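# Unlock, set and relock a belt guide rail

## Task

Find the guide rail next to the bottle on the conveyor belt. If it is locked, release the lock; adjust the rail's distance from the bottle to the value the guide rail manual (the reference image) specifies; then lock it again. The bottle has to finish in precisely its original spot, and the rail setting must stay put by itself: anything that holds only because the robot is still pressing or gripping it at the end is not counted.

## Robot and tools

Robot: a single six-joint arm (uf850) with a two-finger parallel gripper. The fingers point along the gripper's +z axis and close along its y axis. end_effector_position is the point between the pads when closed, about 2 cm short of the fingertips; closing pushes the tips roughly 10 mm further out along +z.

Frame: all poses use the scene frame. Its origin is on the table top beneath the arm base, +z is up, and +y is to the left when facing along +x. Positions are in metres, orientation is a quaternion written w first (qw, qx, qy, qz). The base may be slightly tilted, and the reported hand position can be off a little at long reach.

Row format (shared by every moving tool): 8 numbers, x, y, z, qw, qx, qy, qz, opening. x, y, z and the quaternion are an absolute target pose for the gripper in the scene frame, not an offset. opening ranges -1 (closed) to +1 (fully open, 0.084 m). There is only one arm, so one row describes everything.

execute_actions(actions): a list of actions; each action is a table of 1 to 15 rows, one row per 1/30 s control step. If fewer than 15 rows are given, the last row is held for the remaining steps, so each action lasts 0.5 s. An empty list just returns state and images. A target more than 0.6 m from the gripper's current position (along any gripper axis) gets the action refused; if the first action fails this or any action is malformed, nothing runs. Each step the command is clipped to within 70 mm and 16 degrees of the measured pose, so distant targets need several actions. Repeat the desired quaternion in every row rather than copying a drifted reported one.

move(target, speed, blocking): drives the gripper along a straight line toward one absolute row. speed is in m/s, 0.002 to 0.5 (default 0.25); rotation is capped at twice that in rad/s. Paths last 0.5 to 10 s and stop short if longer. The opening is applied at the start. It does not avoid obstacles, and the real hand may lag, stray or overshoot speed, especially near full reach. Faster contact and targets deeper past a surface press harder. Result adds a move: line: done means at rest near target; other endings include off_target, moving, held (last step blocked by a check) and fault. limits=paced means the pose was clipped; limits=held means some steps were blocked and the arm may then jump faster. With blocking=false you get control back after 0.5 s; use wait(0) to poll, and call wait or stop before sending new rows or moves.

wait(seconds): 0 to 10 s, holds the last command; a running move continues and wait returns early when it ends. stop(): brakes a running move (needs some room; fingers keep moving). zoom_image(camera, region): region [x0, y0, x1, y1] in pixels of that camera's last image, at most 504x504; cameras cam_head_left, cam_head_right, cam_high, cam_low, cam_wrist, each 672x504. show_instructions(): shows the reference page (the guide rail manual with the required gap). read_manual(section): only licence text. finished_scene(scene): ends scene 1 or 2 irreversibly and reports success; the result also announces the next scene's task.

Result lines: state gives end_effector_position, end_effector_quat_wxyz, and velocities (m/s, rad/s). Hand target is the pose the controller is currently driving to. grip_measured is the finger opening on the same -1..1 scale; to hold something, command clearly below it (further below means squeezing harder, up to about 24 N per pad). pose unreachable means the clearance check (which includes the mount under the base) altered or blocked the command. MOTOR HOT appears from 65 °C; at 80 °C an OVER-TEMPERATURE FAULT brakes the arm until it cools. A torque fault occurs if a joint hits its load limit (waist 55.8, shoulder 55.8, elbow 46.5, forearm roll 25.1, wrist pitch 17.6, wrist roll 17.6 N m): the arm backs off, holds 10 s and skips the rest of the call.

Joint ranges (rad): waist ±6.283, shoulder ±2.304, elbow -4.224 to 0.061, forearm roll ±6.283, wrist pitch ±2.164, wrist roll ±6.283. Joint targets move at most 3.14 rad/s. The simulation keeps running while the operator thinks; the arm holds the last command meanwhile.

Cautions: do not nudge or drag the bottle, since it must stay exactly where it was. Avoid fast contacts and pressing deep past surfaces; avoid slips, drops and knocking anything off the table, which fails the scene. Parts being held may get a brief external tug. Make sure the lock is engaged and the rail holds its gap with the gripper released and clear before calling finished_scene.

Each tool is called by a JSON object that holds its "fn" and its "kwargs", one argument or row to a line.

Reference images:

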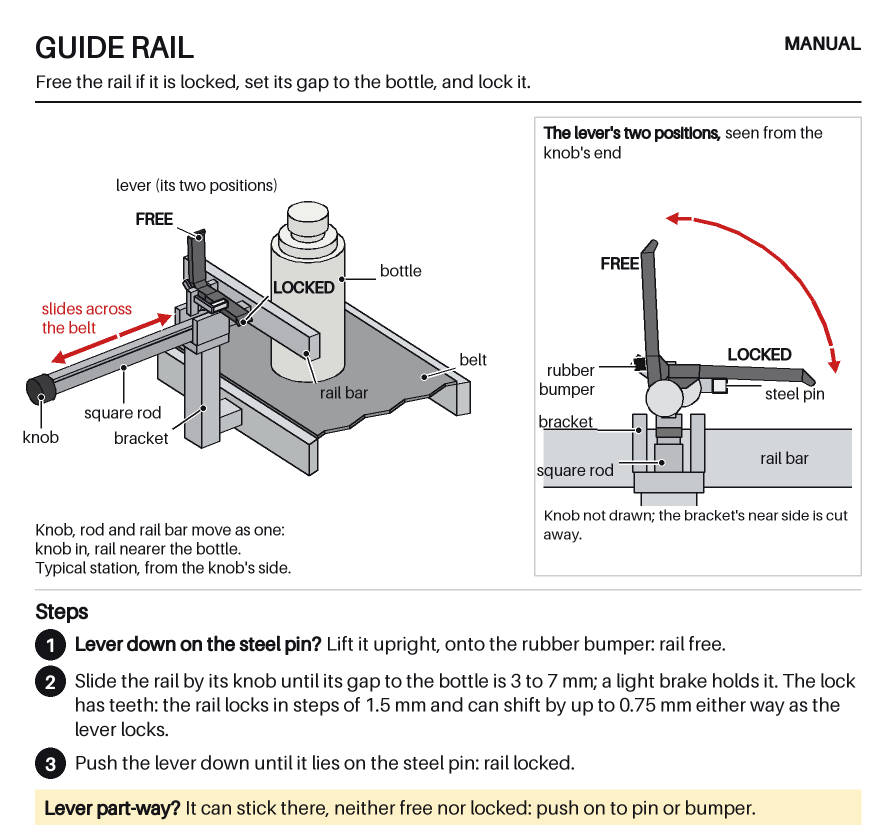

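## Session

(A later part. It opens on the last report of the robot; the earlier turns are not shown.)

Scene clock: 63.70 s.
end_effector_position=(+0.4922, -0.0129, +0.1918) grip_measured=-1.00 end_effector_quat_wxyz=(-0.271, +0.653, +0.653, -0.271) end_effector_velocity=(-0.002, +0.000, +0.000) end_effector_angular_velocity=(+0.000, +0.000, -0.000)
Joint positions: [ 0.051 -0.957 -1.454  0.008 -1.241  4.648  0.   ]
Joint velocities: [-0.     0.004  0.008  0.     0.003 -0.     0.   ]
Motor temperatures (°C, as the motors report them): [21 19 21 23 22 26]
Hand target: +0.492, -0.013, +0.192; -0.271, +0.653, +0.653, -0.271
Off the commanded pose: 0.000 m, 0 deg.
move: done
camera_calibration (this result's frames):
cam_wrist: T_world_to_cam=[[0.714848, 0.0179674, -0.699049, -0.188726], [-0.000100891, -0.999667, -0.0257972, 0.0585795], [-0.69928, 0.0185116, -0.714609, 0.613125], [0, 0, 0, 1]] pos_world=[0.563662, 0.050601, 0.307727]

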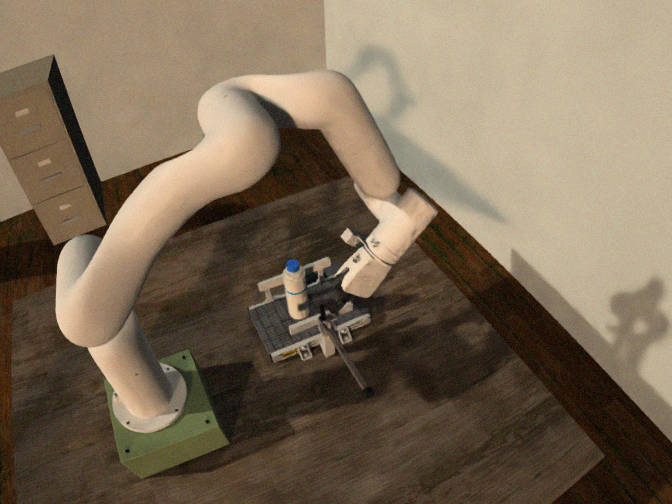

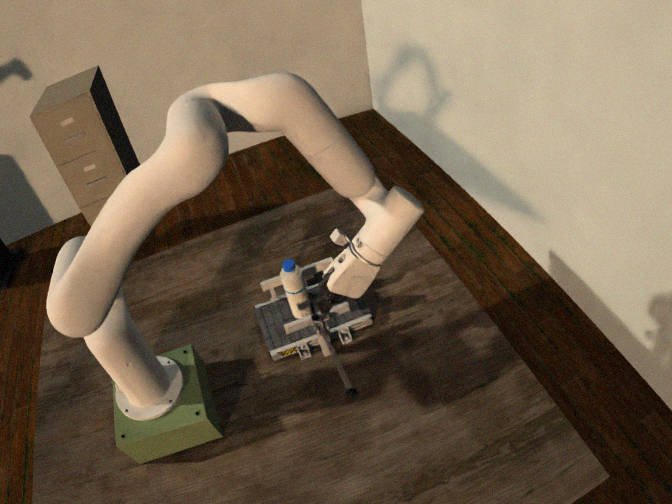

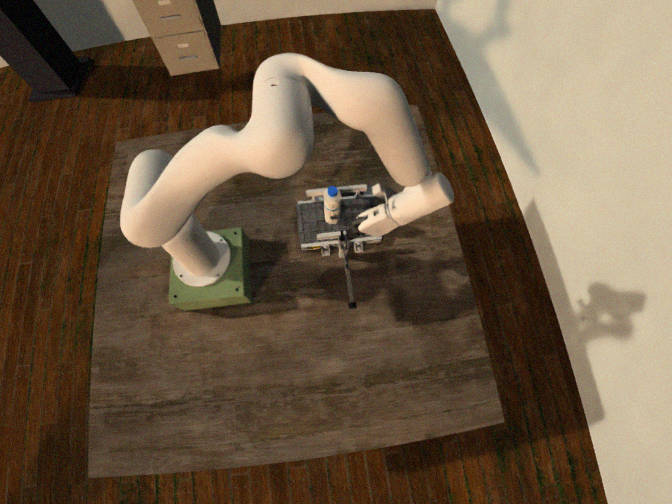

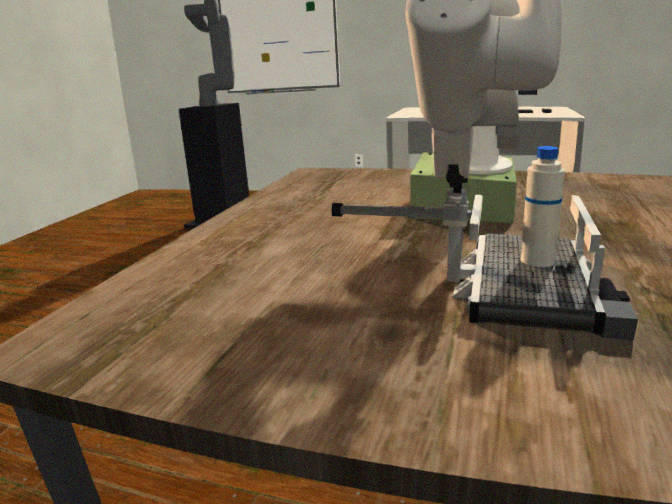

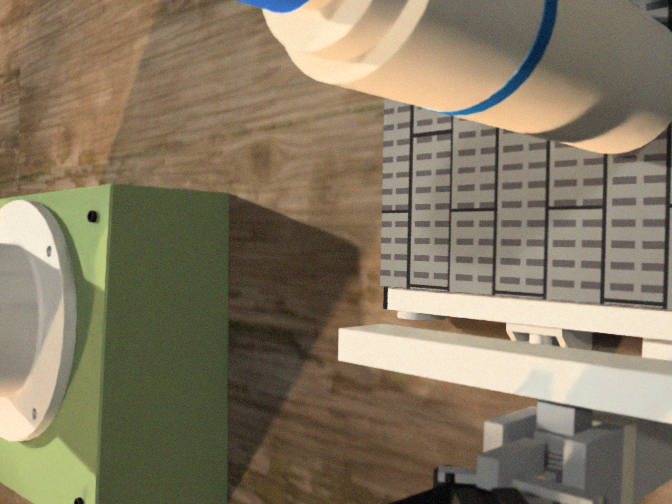

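It moved further; push a bit more.

{"fn": "move", "kwargs": {
  "target": [0.483,-0.013,0.192,-0.271,0.653,0.653,-0.271,-1],
  "speed": 0.02
}}

{"fn": "zoom_image", "kwargs": {
  "camera": "cam_head_left",
  "region": [280,240,420,380]
}}

{"fn": "move", "kwargs": {
  "target": [0.52,-0.08,0.23,-0.271,0.653,0.653,-0.271,-1]
}}

{"fn": "move", "kwargs": {
  "target": [0.466,-0.25,0.20,0,0.707,0.707,0,0.3],
  "speed": 0.35
}}

Scene clock: 68.13 s.
end_effector_position=(+0.4832, -0.0130, +0.1920) grip_measured=-1.00 end_effector_quat_wxyz=(-0.271, +0.653, +0.653, -0.271) end_effector_velocity=(-0.002, -0.000, -0.000) end_effector_angular_velocity=(-0.000, +0.001, +0.001)
Joint positions: [ 0.05  -0.94  -1.42   0.008 -1.224  4.647  0.   ]
Joint velocities: [ 0.     0.003  0.008 -0.001  0.004 -0.     0.   ]
Motor temperatures (°C, as the motors report them): [21 20 21 23 22 26]
Hand target: +0.483, -0.013, +0.192; -0.271, +0.653, +0.653, -0.271
Off the commanded pose: 0.000 m, 0 deg.
move: done
camera_calibration (this result's frames):
cam_wrist: T_world_to_cam=[[0.714862, 0.0180251, -0.699033, -0.182206], [-0.0000764921, -0.999666, -0.0258554, 0.0585379], [-0.699265, 0.0185366, -0.714622, 0.606924], [0, 0, 0, 1]] pos_world=[0.554657, 0.0505523, 0.307867]

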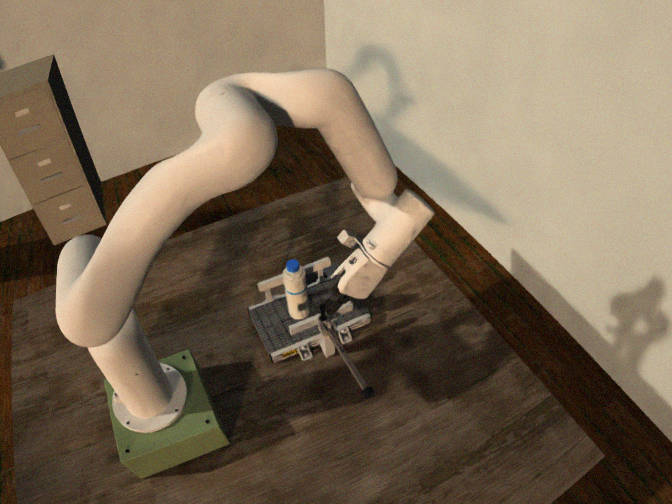

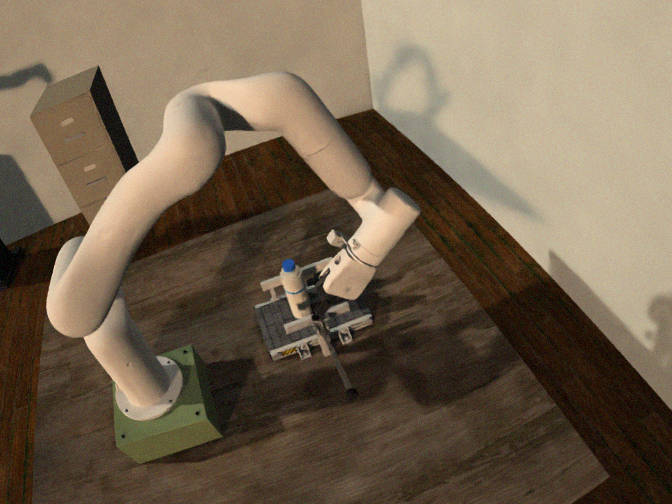

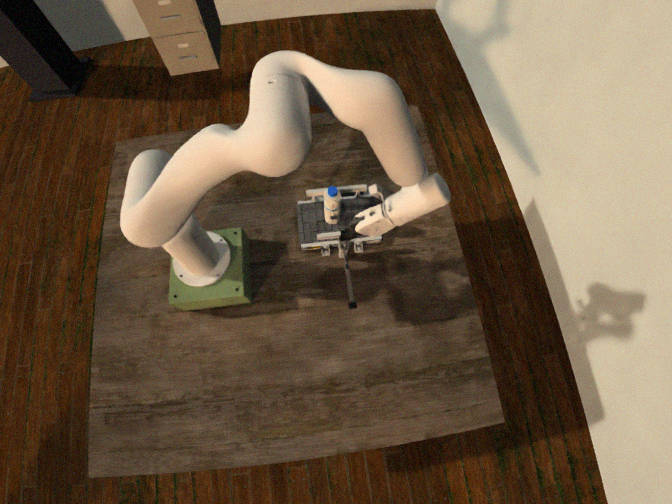

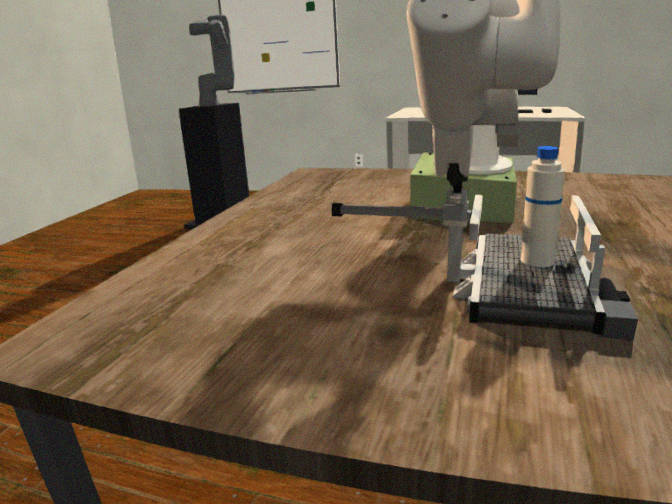

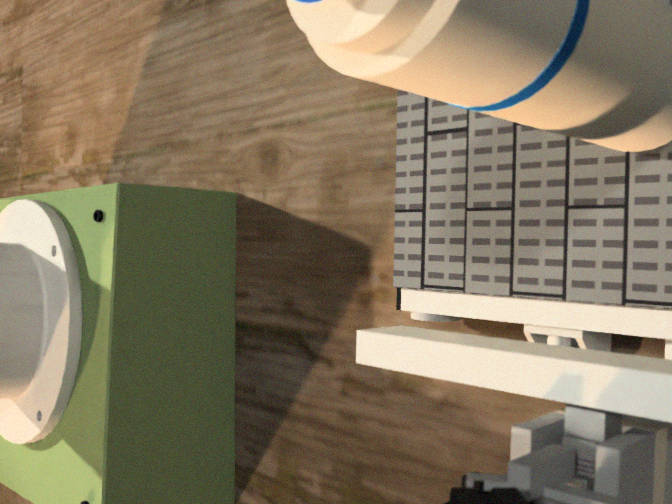

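Region (280, 240, 420, 380) of cam_head_left's 672x504 image, scaled by 3.600, with more detail than that image has.

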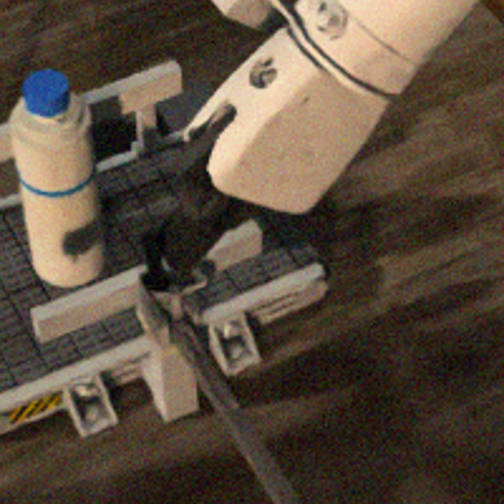

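Scene clock: 69.10 s.
end_effector_position=(+0.5195, -0.0800, +0.2301) grip_measured=-1.00 end_effector_quat_wxyz=(-0.271, +0.653, +0.653, -0.271) end_effector_velocity=(+0.001, -0.002, +0.001) end_effector_angular_velocity=(+0.000, -0.000, -0.001)
Joint positions: [-0.048 -0.962 -1.567 -0.061 -1.347  4.591  0.   ]
Joint velocities: [-0.002 -0.002 -0.005 -0.001 -0.004 -0.001  0.   ]
Motor temperatures (°C, as the motors report them): [21 20 21 23 22 26]
Hand target: +0.520, -0.080, +0.230; -0.271, +0.653, +0.653, -0.271
Off the commanded pose: 0.001 m, 0 deg.
move: done
camera_calibration (this result's frames):
cam_wrist: T_world_to_cam=[[0.714833, 0.0181549, -0.699059, -0.180302], [0.000342582, -0.999672, -0.0256117, -0.00777], [-0.699295, 0.0180686, -0.714605, 0.660757], [0, 0, 0, 1]] pos_world=[0.590952, -0.016433, 0.345939]

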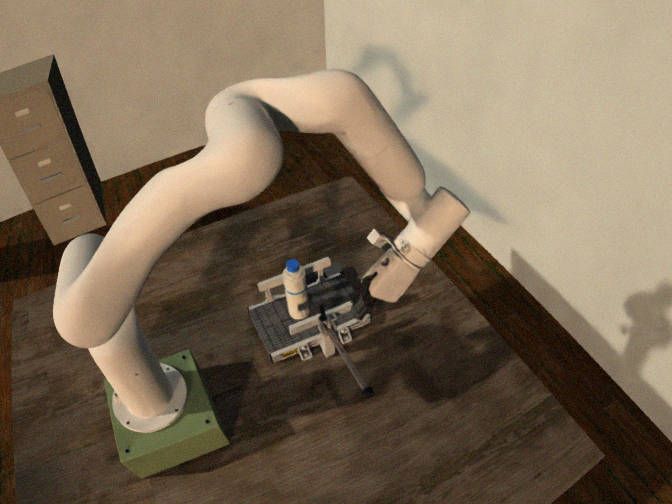

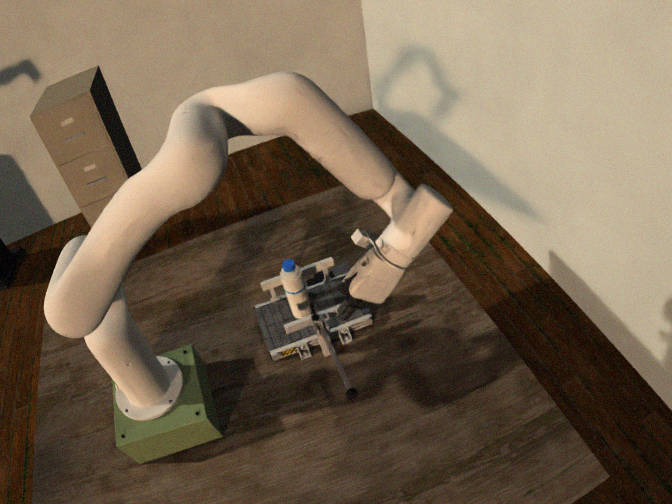

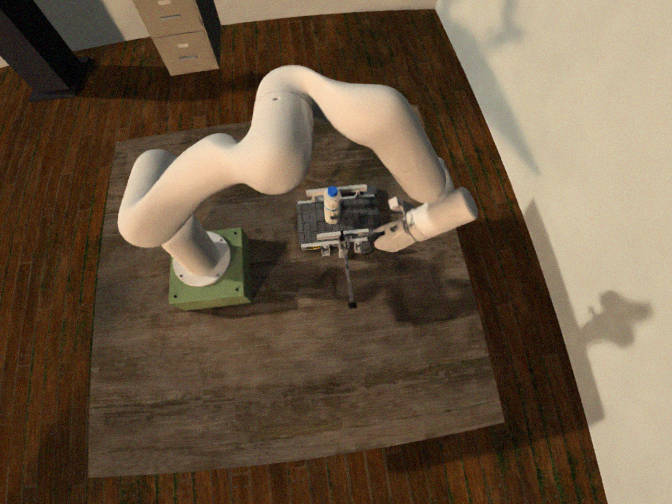

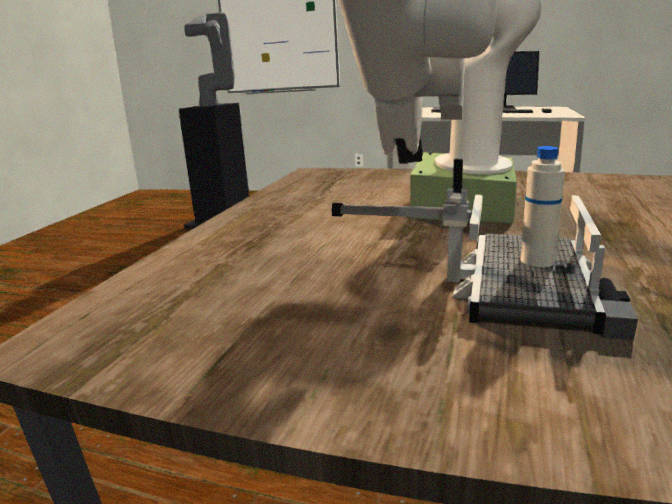

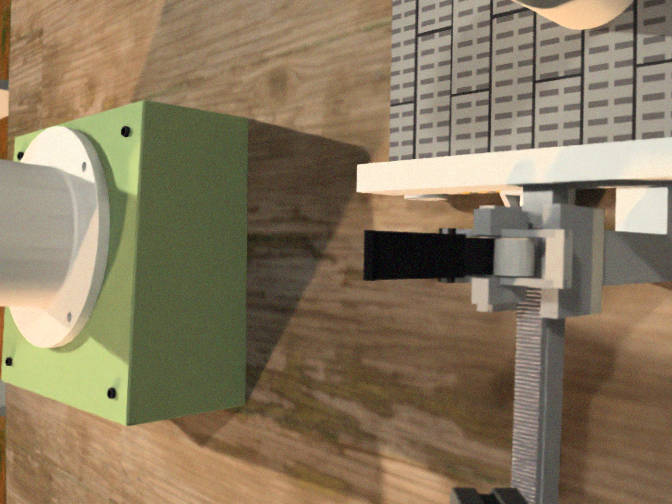

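Scene clock: 70.93 s.
end_effector_position=(+0.4659, -0.2513, +0.2009) grip_measured=+0.29 end_effector_quat_wxyz=(+0.002, +0.707, +0.707, -0.003) end_effector_velocity=(-0.001, -0.000, -0.000) end_effector_angular_velocity=(+0.012, -0.008, +0.003)
Joint positions: [-0.442 -0.61  -0.999  0.154 -0.377  4.037  0.056]
Joint velocities: [-0.007 -0.     0.002  0.04   0.001 -0.047 -0.   ]
Motor temperatures (°C, as the motors report them): [21 20 21 23 22 26]
Hand target: +0.466, -0.251, +0.201; +0.002, +0.707, +0.707, -0.002
Off the commanded pose: 0.002 m, 0 deg.
move: done
camera_calibration (this result's frames):
cam_wrist: T_world_to_cam=[[0.999775, 0.0184213, 0.0105193, -0.434489], [0.0185395, -0.999765, -0.0112498, -0.191059], [0.0103096, 0.0114423, -0.999881, 0.330603], [0, 0, 0, 1]] pos_world=[0.434525, -0.186793, 0.332985]

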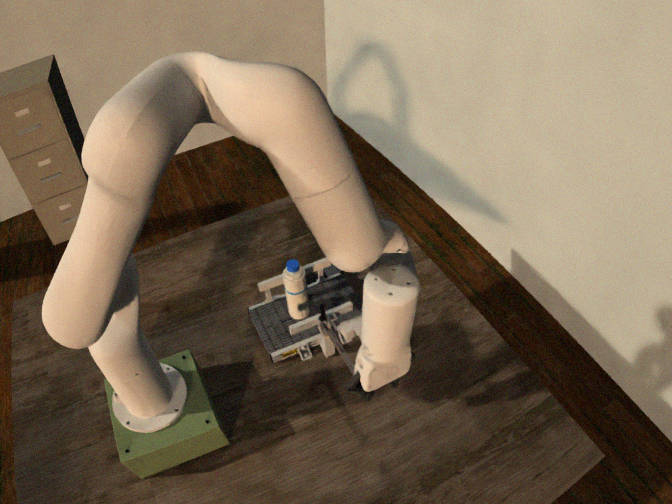

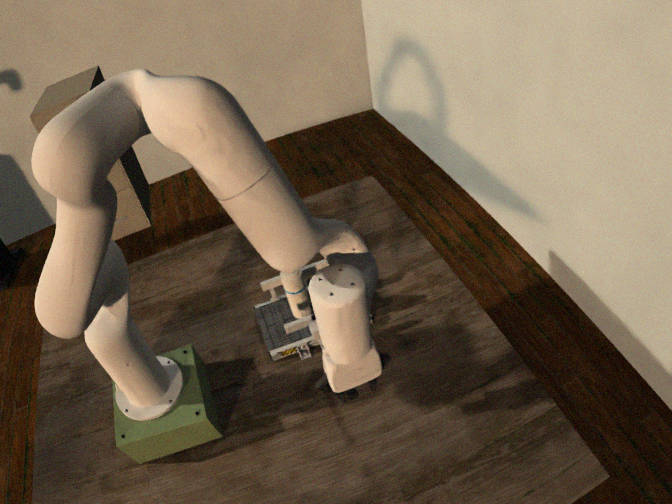

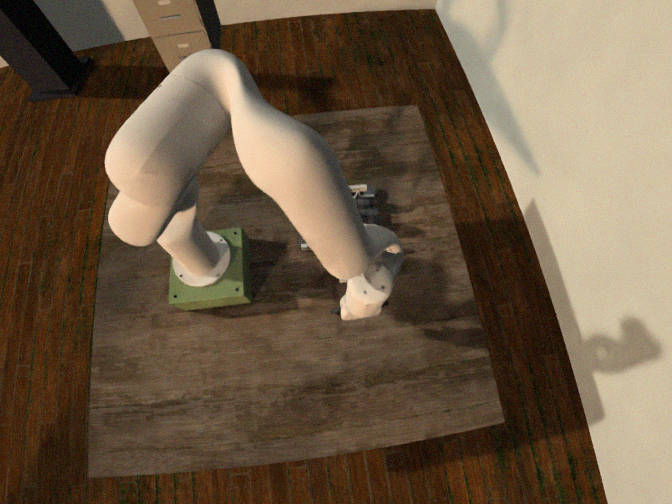

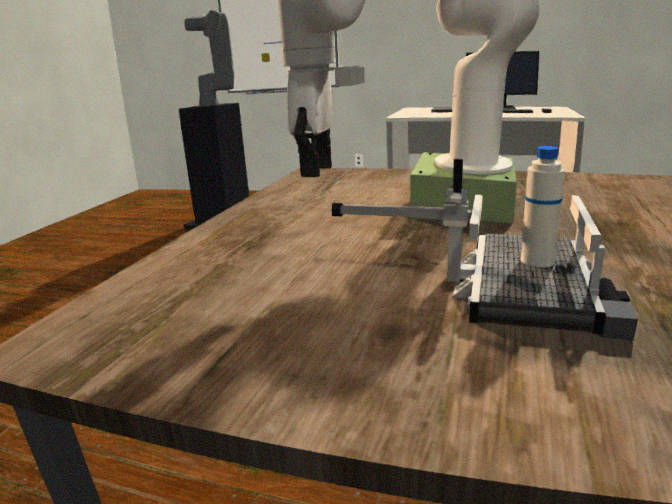

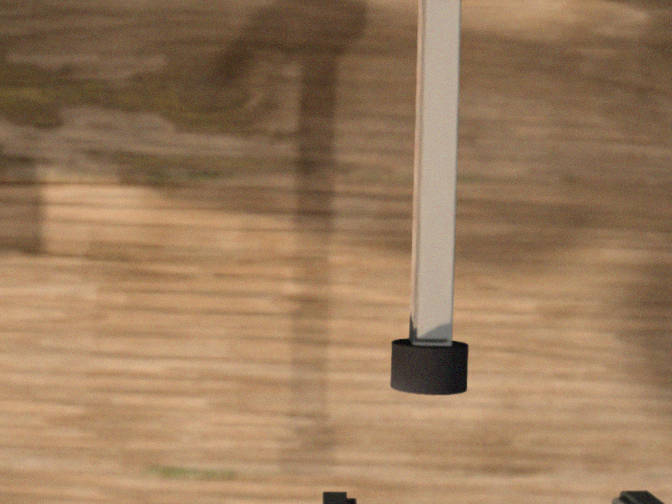

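{"fn": "move", "kwargs": {
  "target": [0.467,-0.222,0.16,0,0.707,0.707,0,0.3]
}}

{"fn": "move", "kwargs": {
  "target": [0.467,-0.222,0.114,0,0.707,0.707,0,0.3],
  "speed": 0.1
}}

{"fn": "execute_actions", "kwargs": {
  "actions": [
    [[0.467,-0.222,0.114,0,0.707,0.707,0,-0.2]],
    [[0.467,-0.222,0.114,0,0.707,0.707,0,-0.7]]
  ]
}}

{"fn": "move", "kwargs": {
  "target": [0.468,-0.172,0.114,0,0.707,0.707,0,-0.7],
  "speed": 0.03
}}

{"fn": "zoom_image", "kwargs": {
  "camera": "cam_low",
  "region": [440,140,600,280]
}}

Scene clock: 79.53 s.
end_effector_position=(+0.4673, -0.2222, +0.1602) grip_measured=+0.29 end_effector_quat_wxyz=(+0.000, +0.707, +0.707, -0.000) end_effector_velocity=(+0.000, +0.001, -0.001) end_effector_angular_velocity=(+0.001, -0.001, +0.002)
Joint positions: [-0.39  -0.671 -0.971  0.221 -0.29   4.02   0.056]
Joint velocities: [ 0.002 -0.002  0.001  0.006  0.003 -0.006  0.   ]
Motor temperatures (°C, as the motors report them): [21 20 21 23 22 26]
Hand target: +0.467, -0.222, +0.160; -0.000, +0.707, +0.707, -0.000
Off the commanded pose: 0.000 m, 0 deg.
move: done
camera_calibration (this result's frames):
cam_wrist: T_world_to_cam=[[0.99976, 0.0179095, 0.0126497, -0.436415], [0.0181364, -0.999672, -0.018059, -0.161228], [0.0123222, 0.018284, -0.999757, 0.290055], [0, 0, 0, 1]] pos_world=[0.43566, -0.158663, 0.292593]

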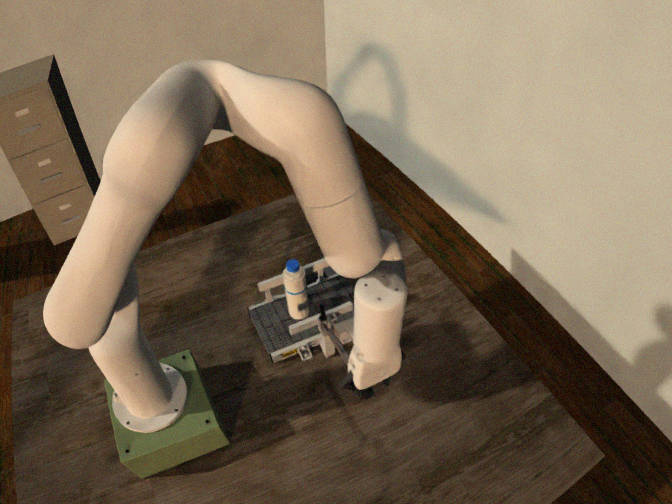

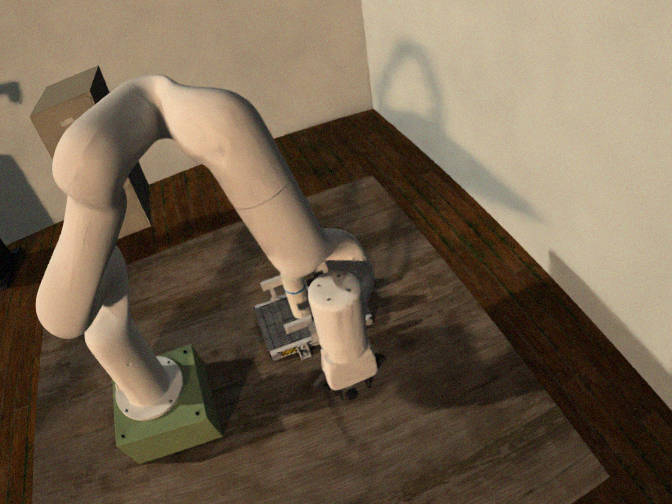

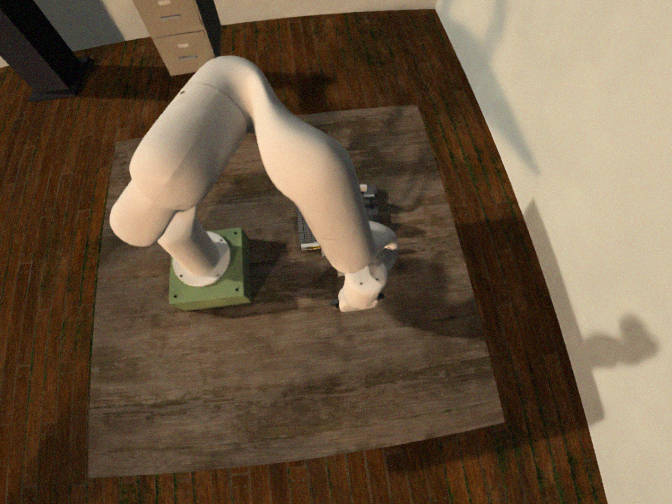

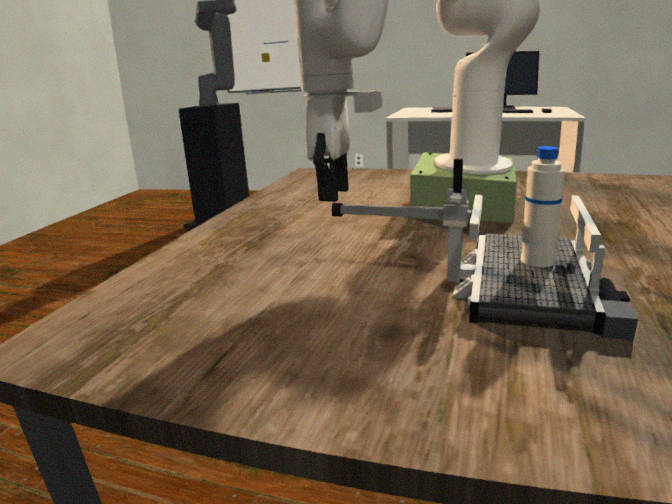

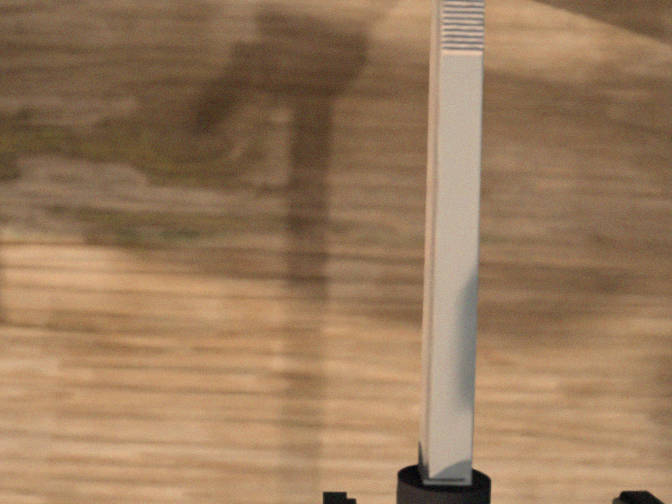

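Scene clock: 80.47 s.
end_effector_position=(+0.4671, -0.2222, +0.1142) grip_measured=+0.29 end_effector_quat_wxyz=(+0.000, +0.707, +0.707, -0.000) end_effector_velocity=(+0.001, -0.000, -0.002) end_effector_angular_velocity=(+0.001, -0.002, +0.001)
Joint positions: [-0.384 -0.772 -0.995  0.296 -0.214  3.948  0.056]
Joint velocities: [-0.    -0.005 -0.002  0.012  0.003 -0.013 -0.   ]
Motor temperatures (°C, as the motors report them): [21 20 21 23 22 26]
Hand target: +0.467, -0.222, +0.114; +0.000, +0.707, +0.707, -0.000
Off the commanded pose: 0.000 m, 0 deg.
move: done
camera_calibration (this result's frames):
cam_wrist: T_world_to_cam=[[0.999761, 0.0180255, 0.012353, -0.435654], [0.0182428, -0.999677, -0.0177134, -0.162101], [0.0120297, 0.0179345, -0.999767, 0.244216], [0, 0, 0, 1]] pos_world=[0.43557, -0.158576, 0.246669]

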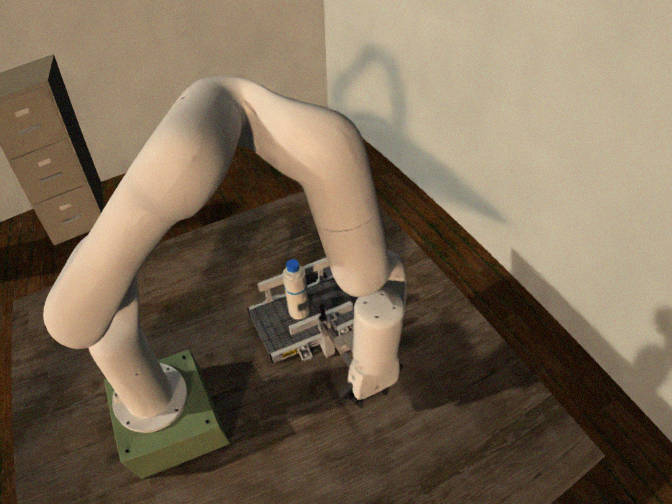

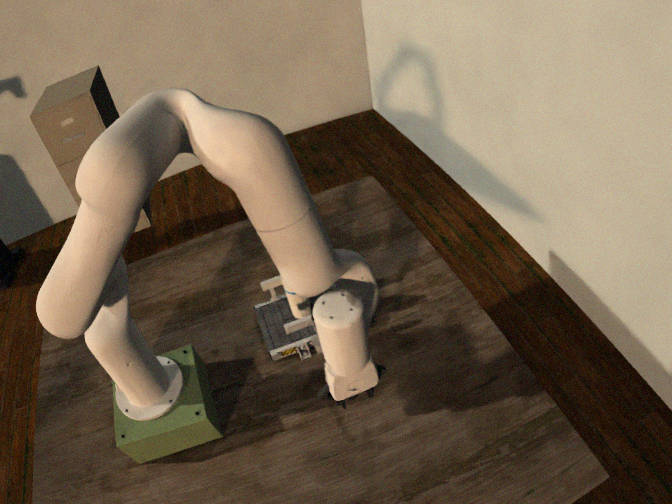

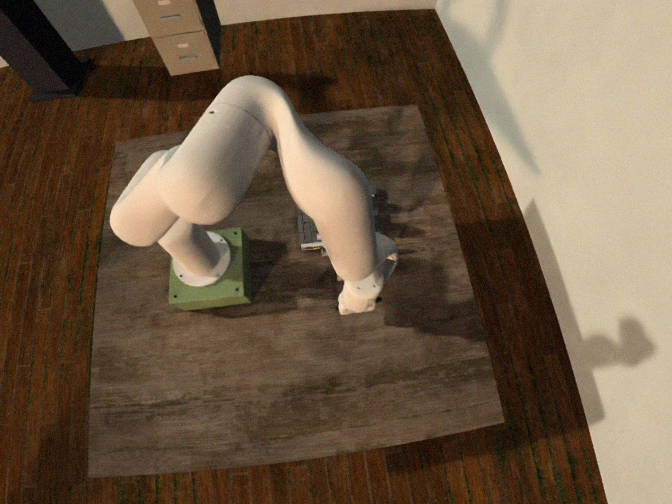

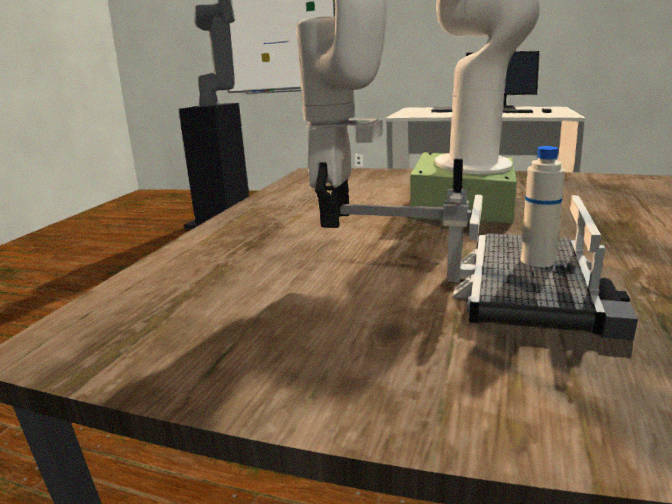

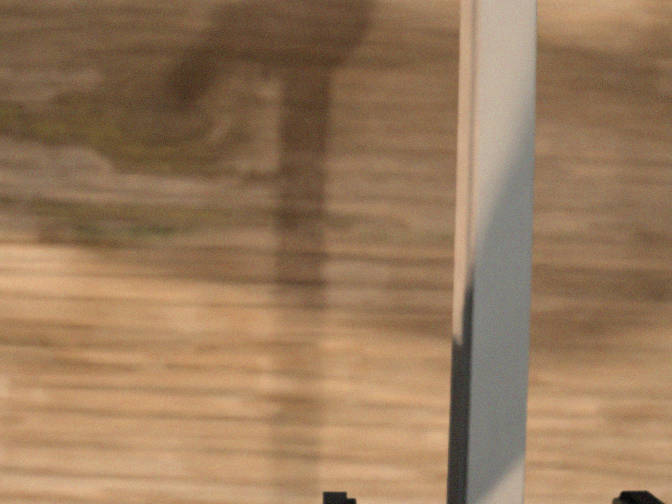

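Scene clock: 81.47 s.
end_effector_position=(+0.4638, -0.2201, +0.1131) grip_measured=-0.47 end_effector_quat_wxyz=(-0.005, +0.707, +0.707, -0.001) end_effector_velocity=(-0.000, +0.001, -0.000) end_effector_angular_velocity=(+0.001, +0.001, +0.003)
Joint positions: [-0.384 -0.772 -0.991  0.3   -0.22   3.944  0.023]
Joint velocities: [ 0.002  0.     0.001 -0.001 -0.    -0.    -0.   ]
Motor temperatures (°C, as the motors report them): [21 20 21 23 22 26]
Hand target: +0.467, -0.222, +0.114; -0.000, +0.707, +0.707, +0.000
Off the commanded pose: 0.004 m, 1 deg.
camera_calibration (this result's frames):
cam_wrist: T_world_to_cam=[[0.99983, 0.0176795, 0.00526893, -0.43166], [0.0178013, -0.999553, -0.0240328, -0.159052], [0.00484168, 0.0241225, -0.999697, 0.247764], [0, 0, 0, 1]] pos_world=[0.433218, -0.157326, 0.246141]

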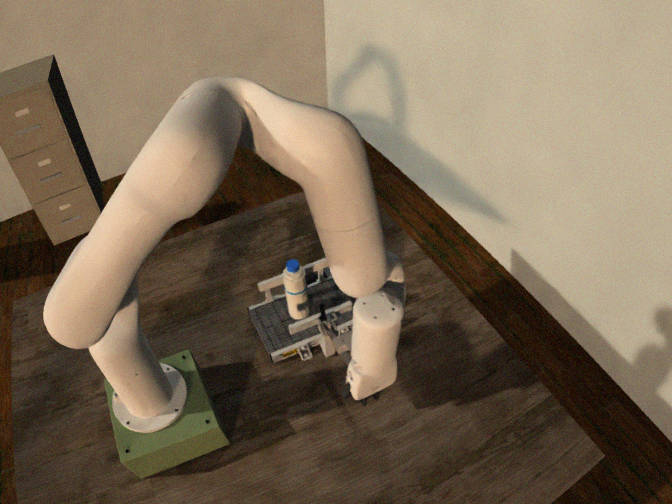

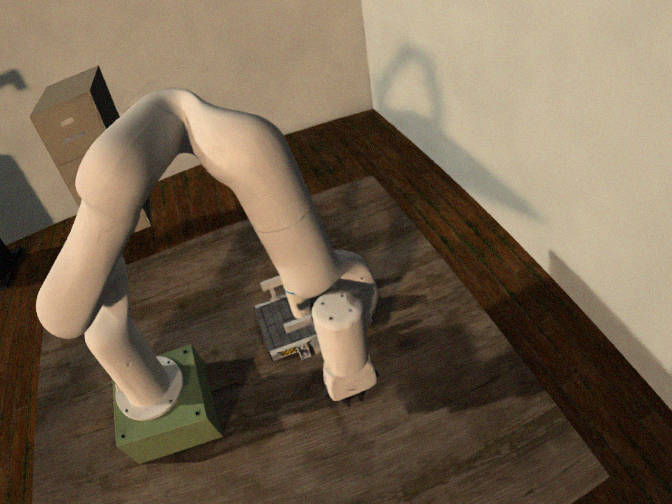

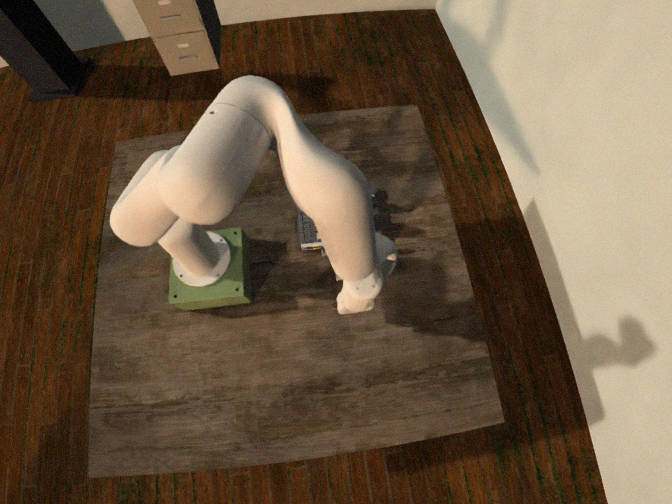

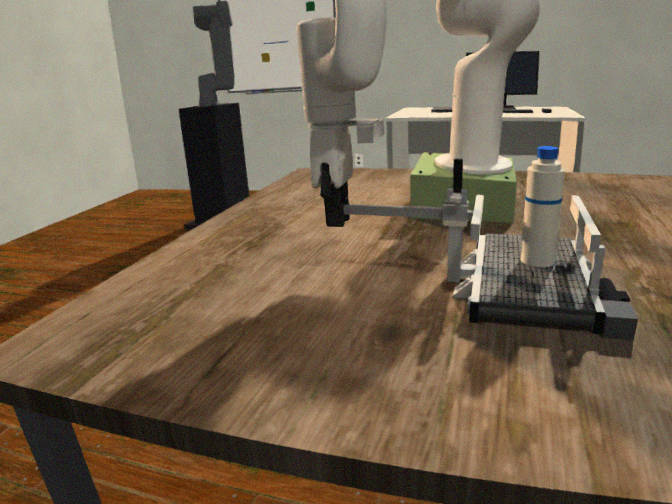

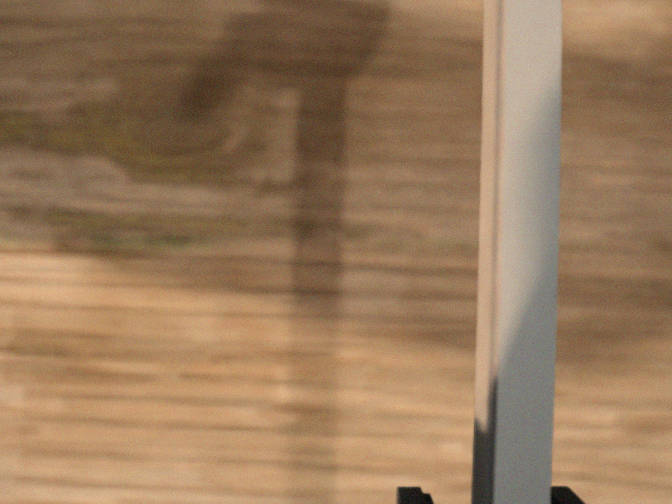

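Scene clock: 83.40 s.
end_effector_position=(+0.4650, -0.1704, +0.1131) grip_measured=-0.47 end_effector_quat_wxyz=(-0.004, +0.707, +0.707, -0.001) end_effector_velocity=(+0.001, +0.002, +0.000) end_effector_angular_velocity=(-0.001, -0.001, -0.002)
Joint positions: [-0.293 -0.74  -0.931  0.345 -0.187  3.989  0.023]
Joint velocities: [ 0.004  0.002  0.002  0.002  0.002  0.003 -0.   ]
Motor temperatures (°C, as the motors report them): [21 20 21 23 23 26]
Hand target: +0.468, -0.172, +0.114; -0.000, +0.707, +0.707, +0.000
Off the commanded pose: 0.004 m, 0 deg.
move: off_target
camera_calibration (this result's frames):
cam_wrist: T_world_to_cam=[[0.999825, 0.0177471, 0.00584396, -0.43376], [0.0178786, -0.999569, -0.0232711, -0.109511], [0.00542844, 0.0233715, -0.999712, 0.246111], [0, 0, 0, 1]] pos_world=[0.434306, -0.107517, 0.246027]

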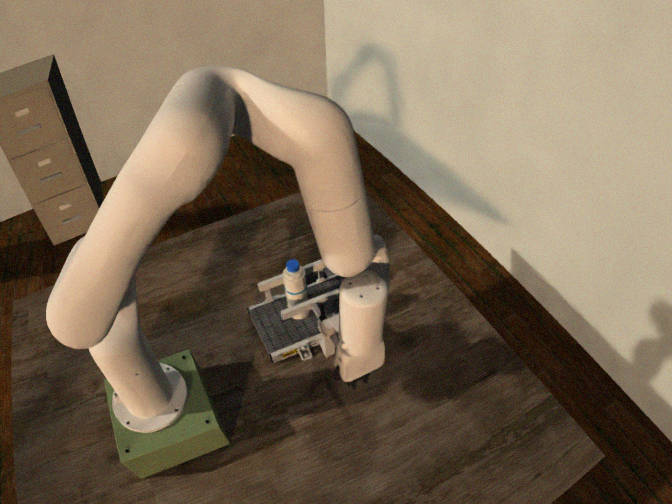

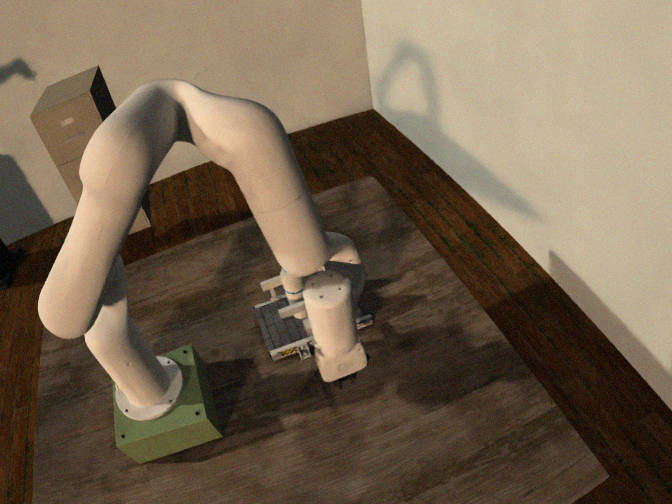

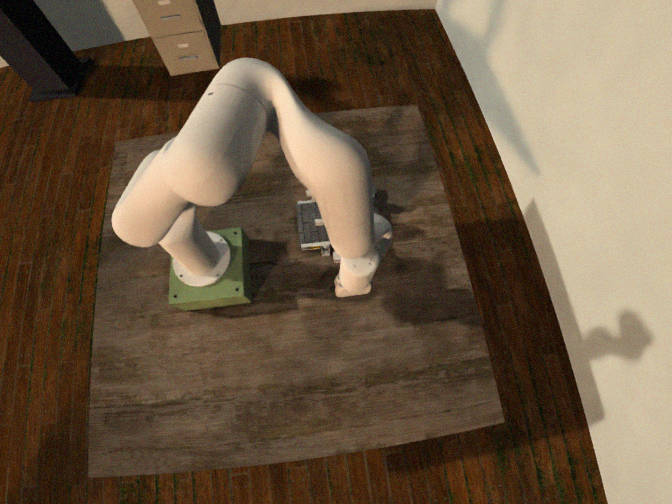

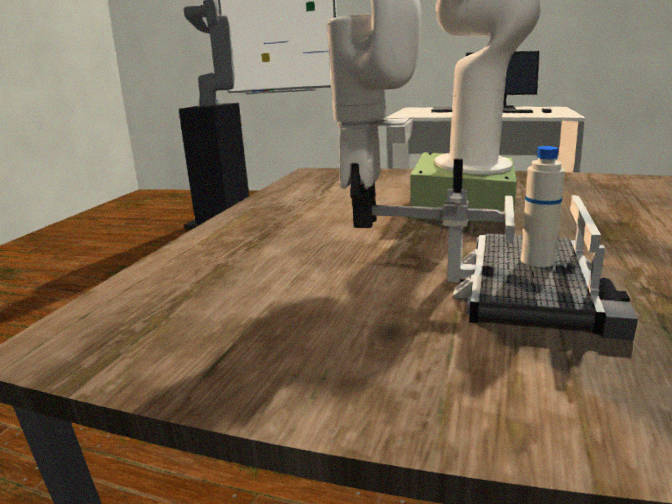

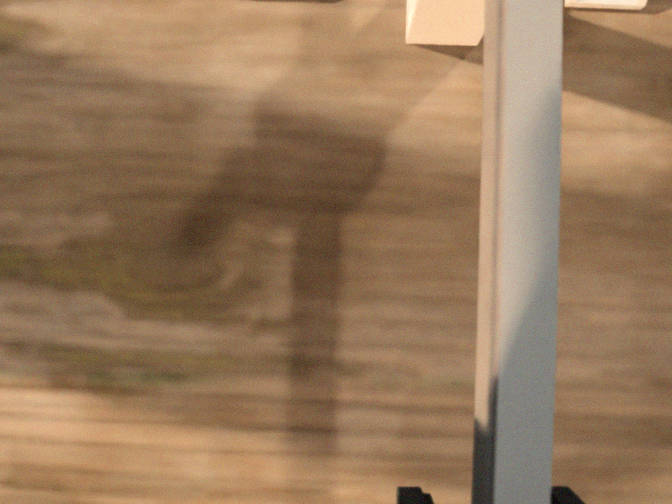

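Region (440, 140, 600, 280) of cam_low's 672x504 image, scaled by 3.150, with more detail than that image has; it fills the top 441 rows of this view, and the rest is white.

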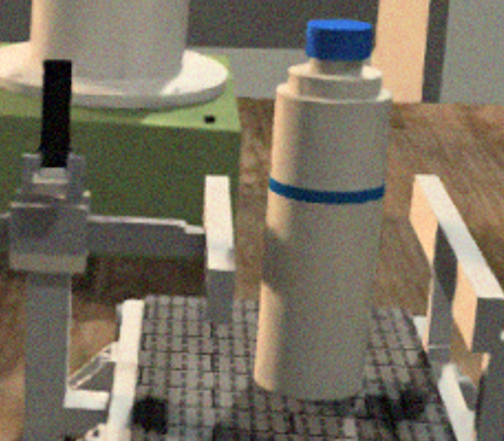

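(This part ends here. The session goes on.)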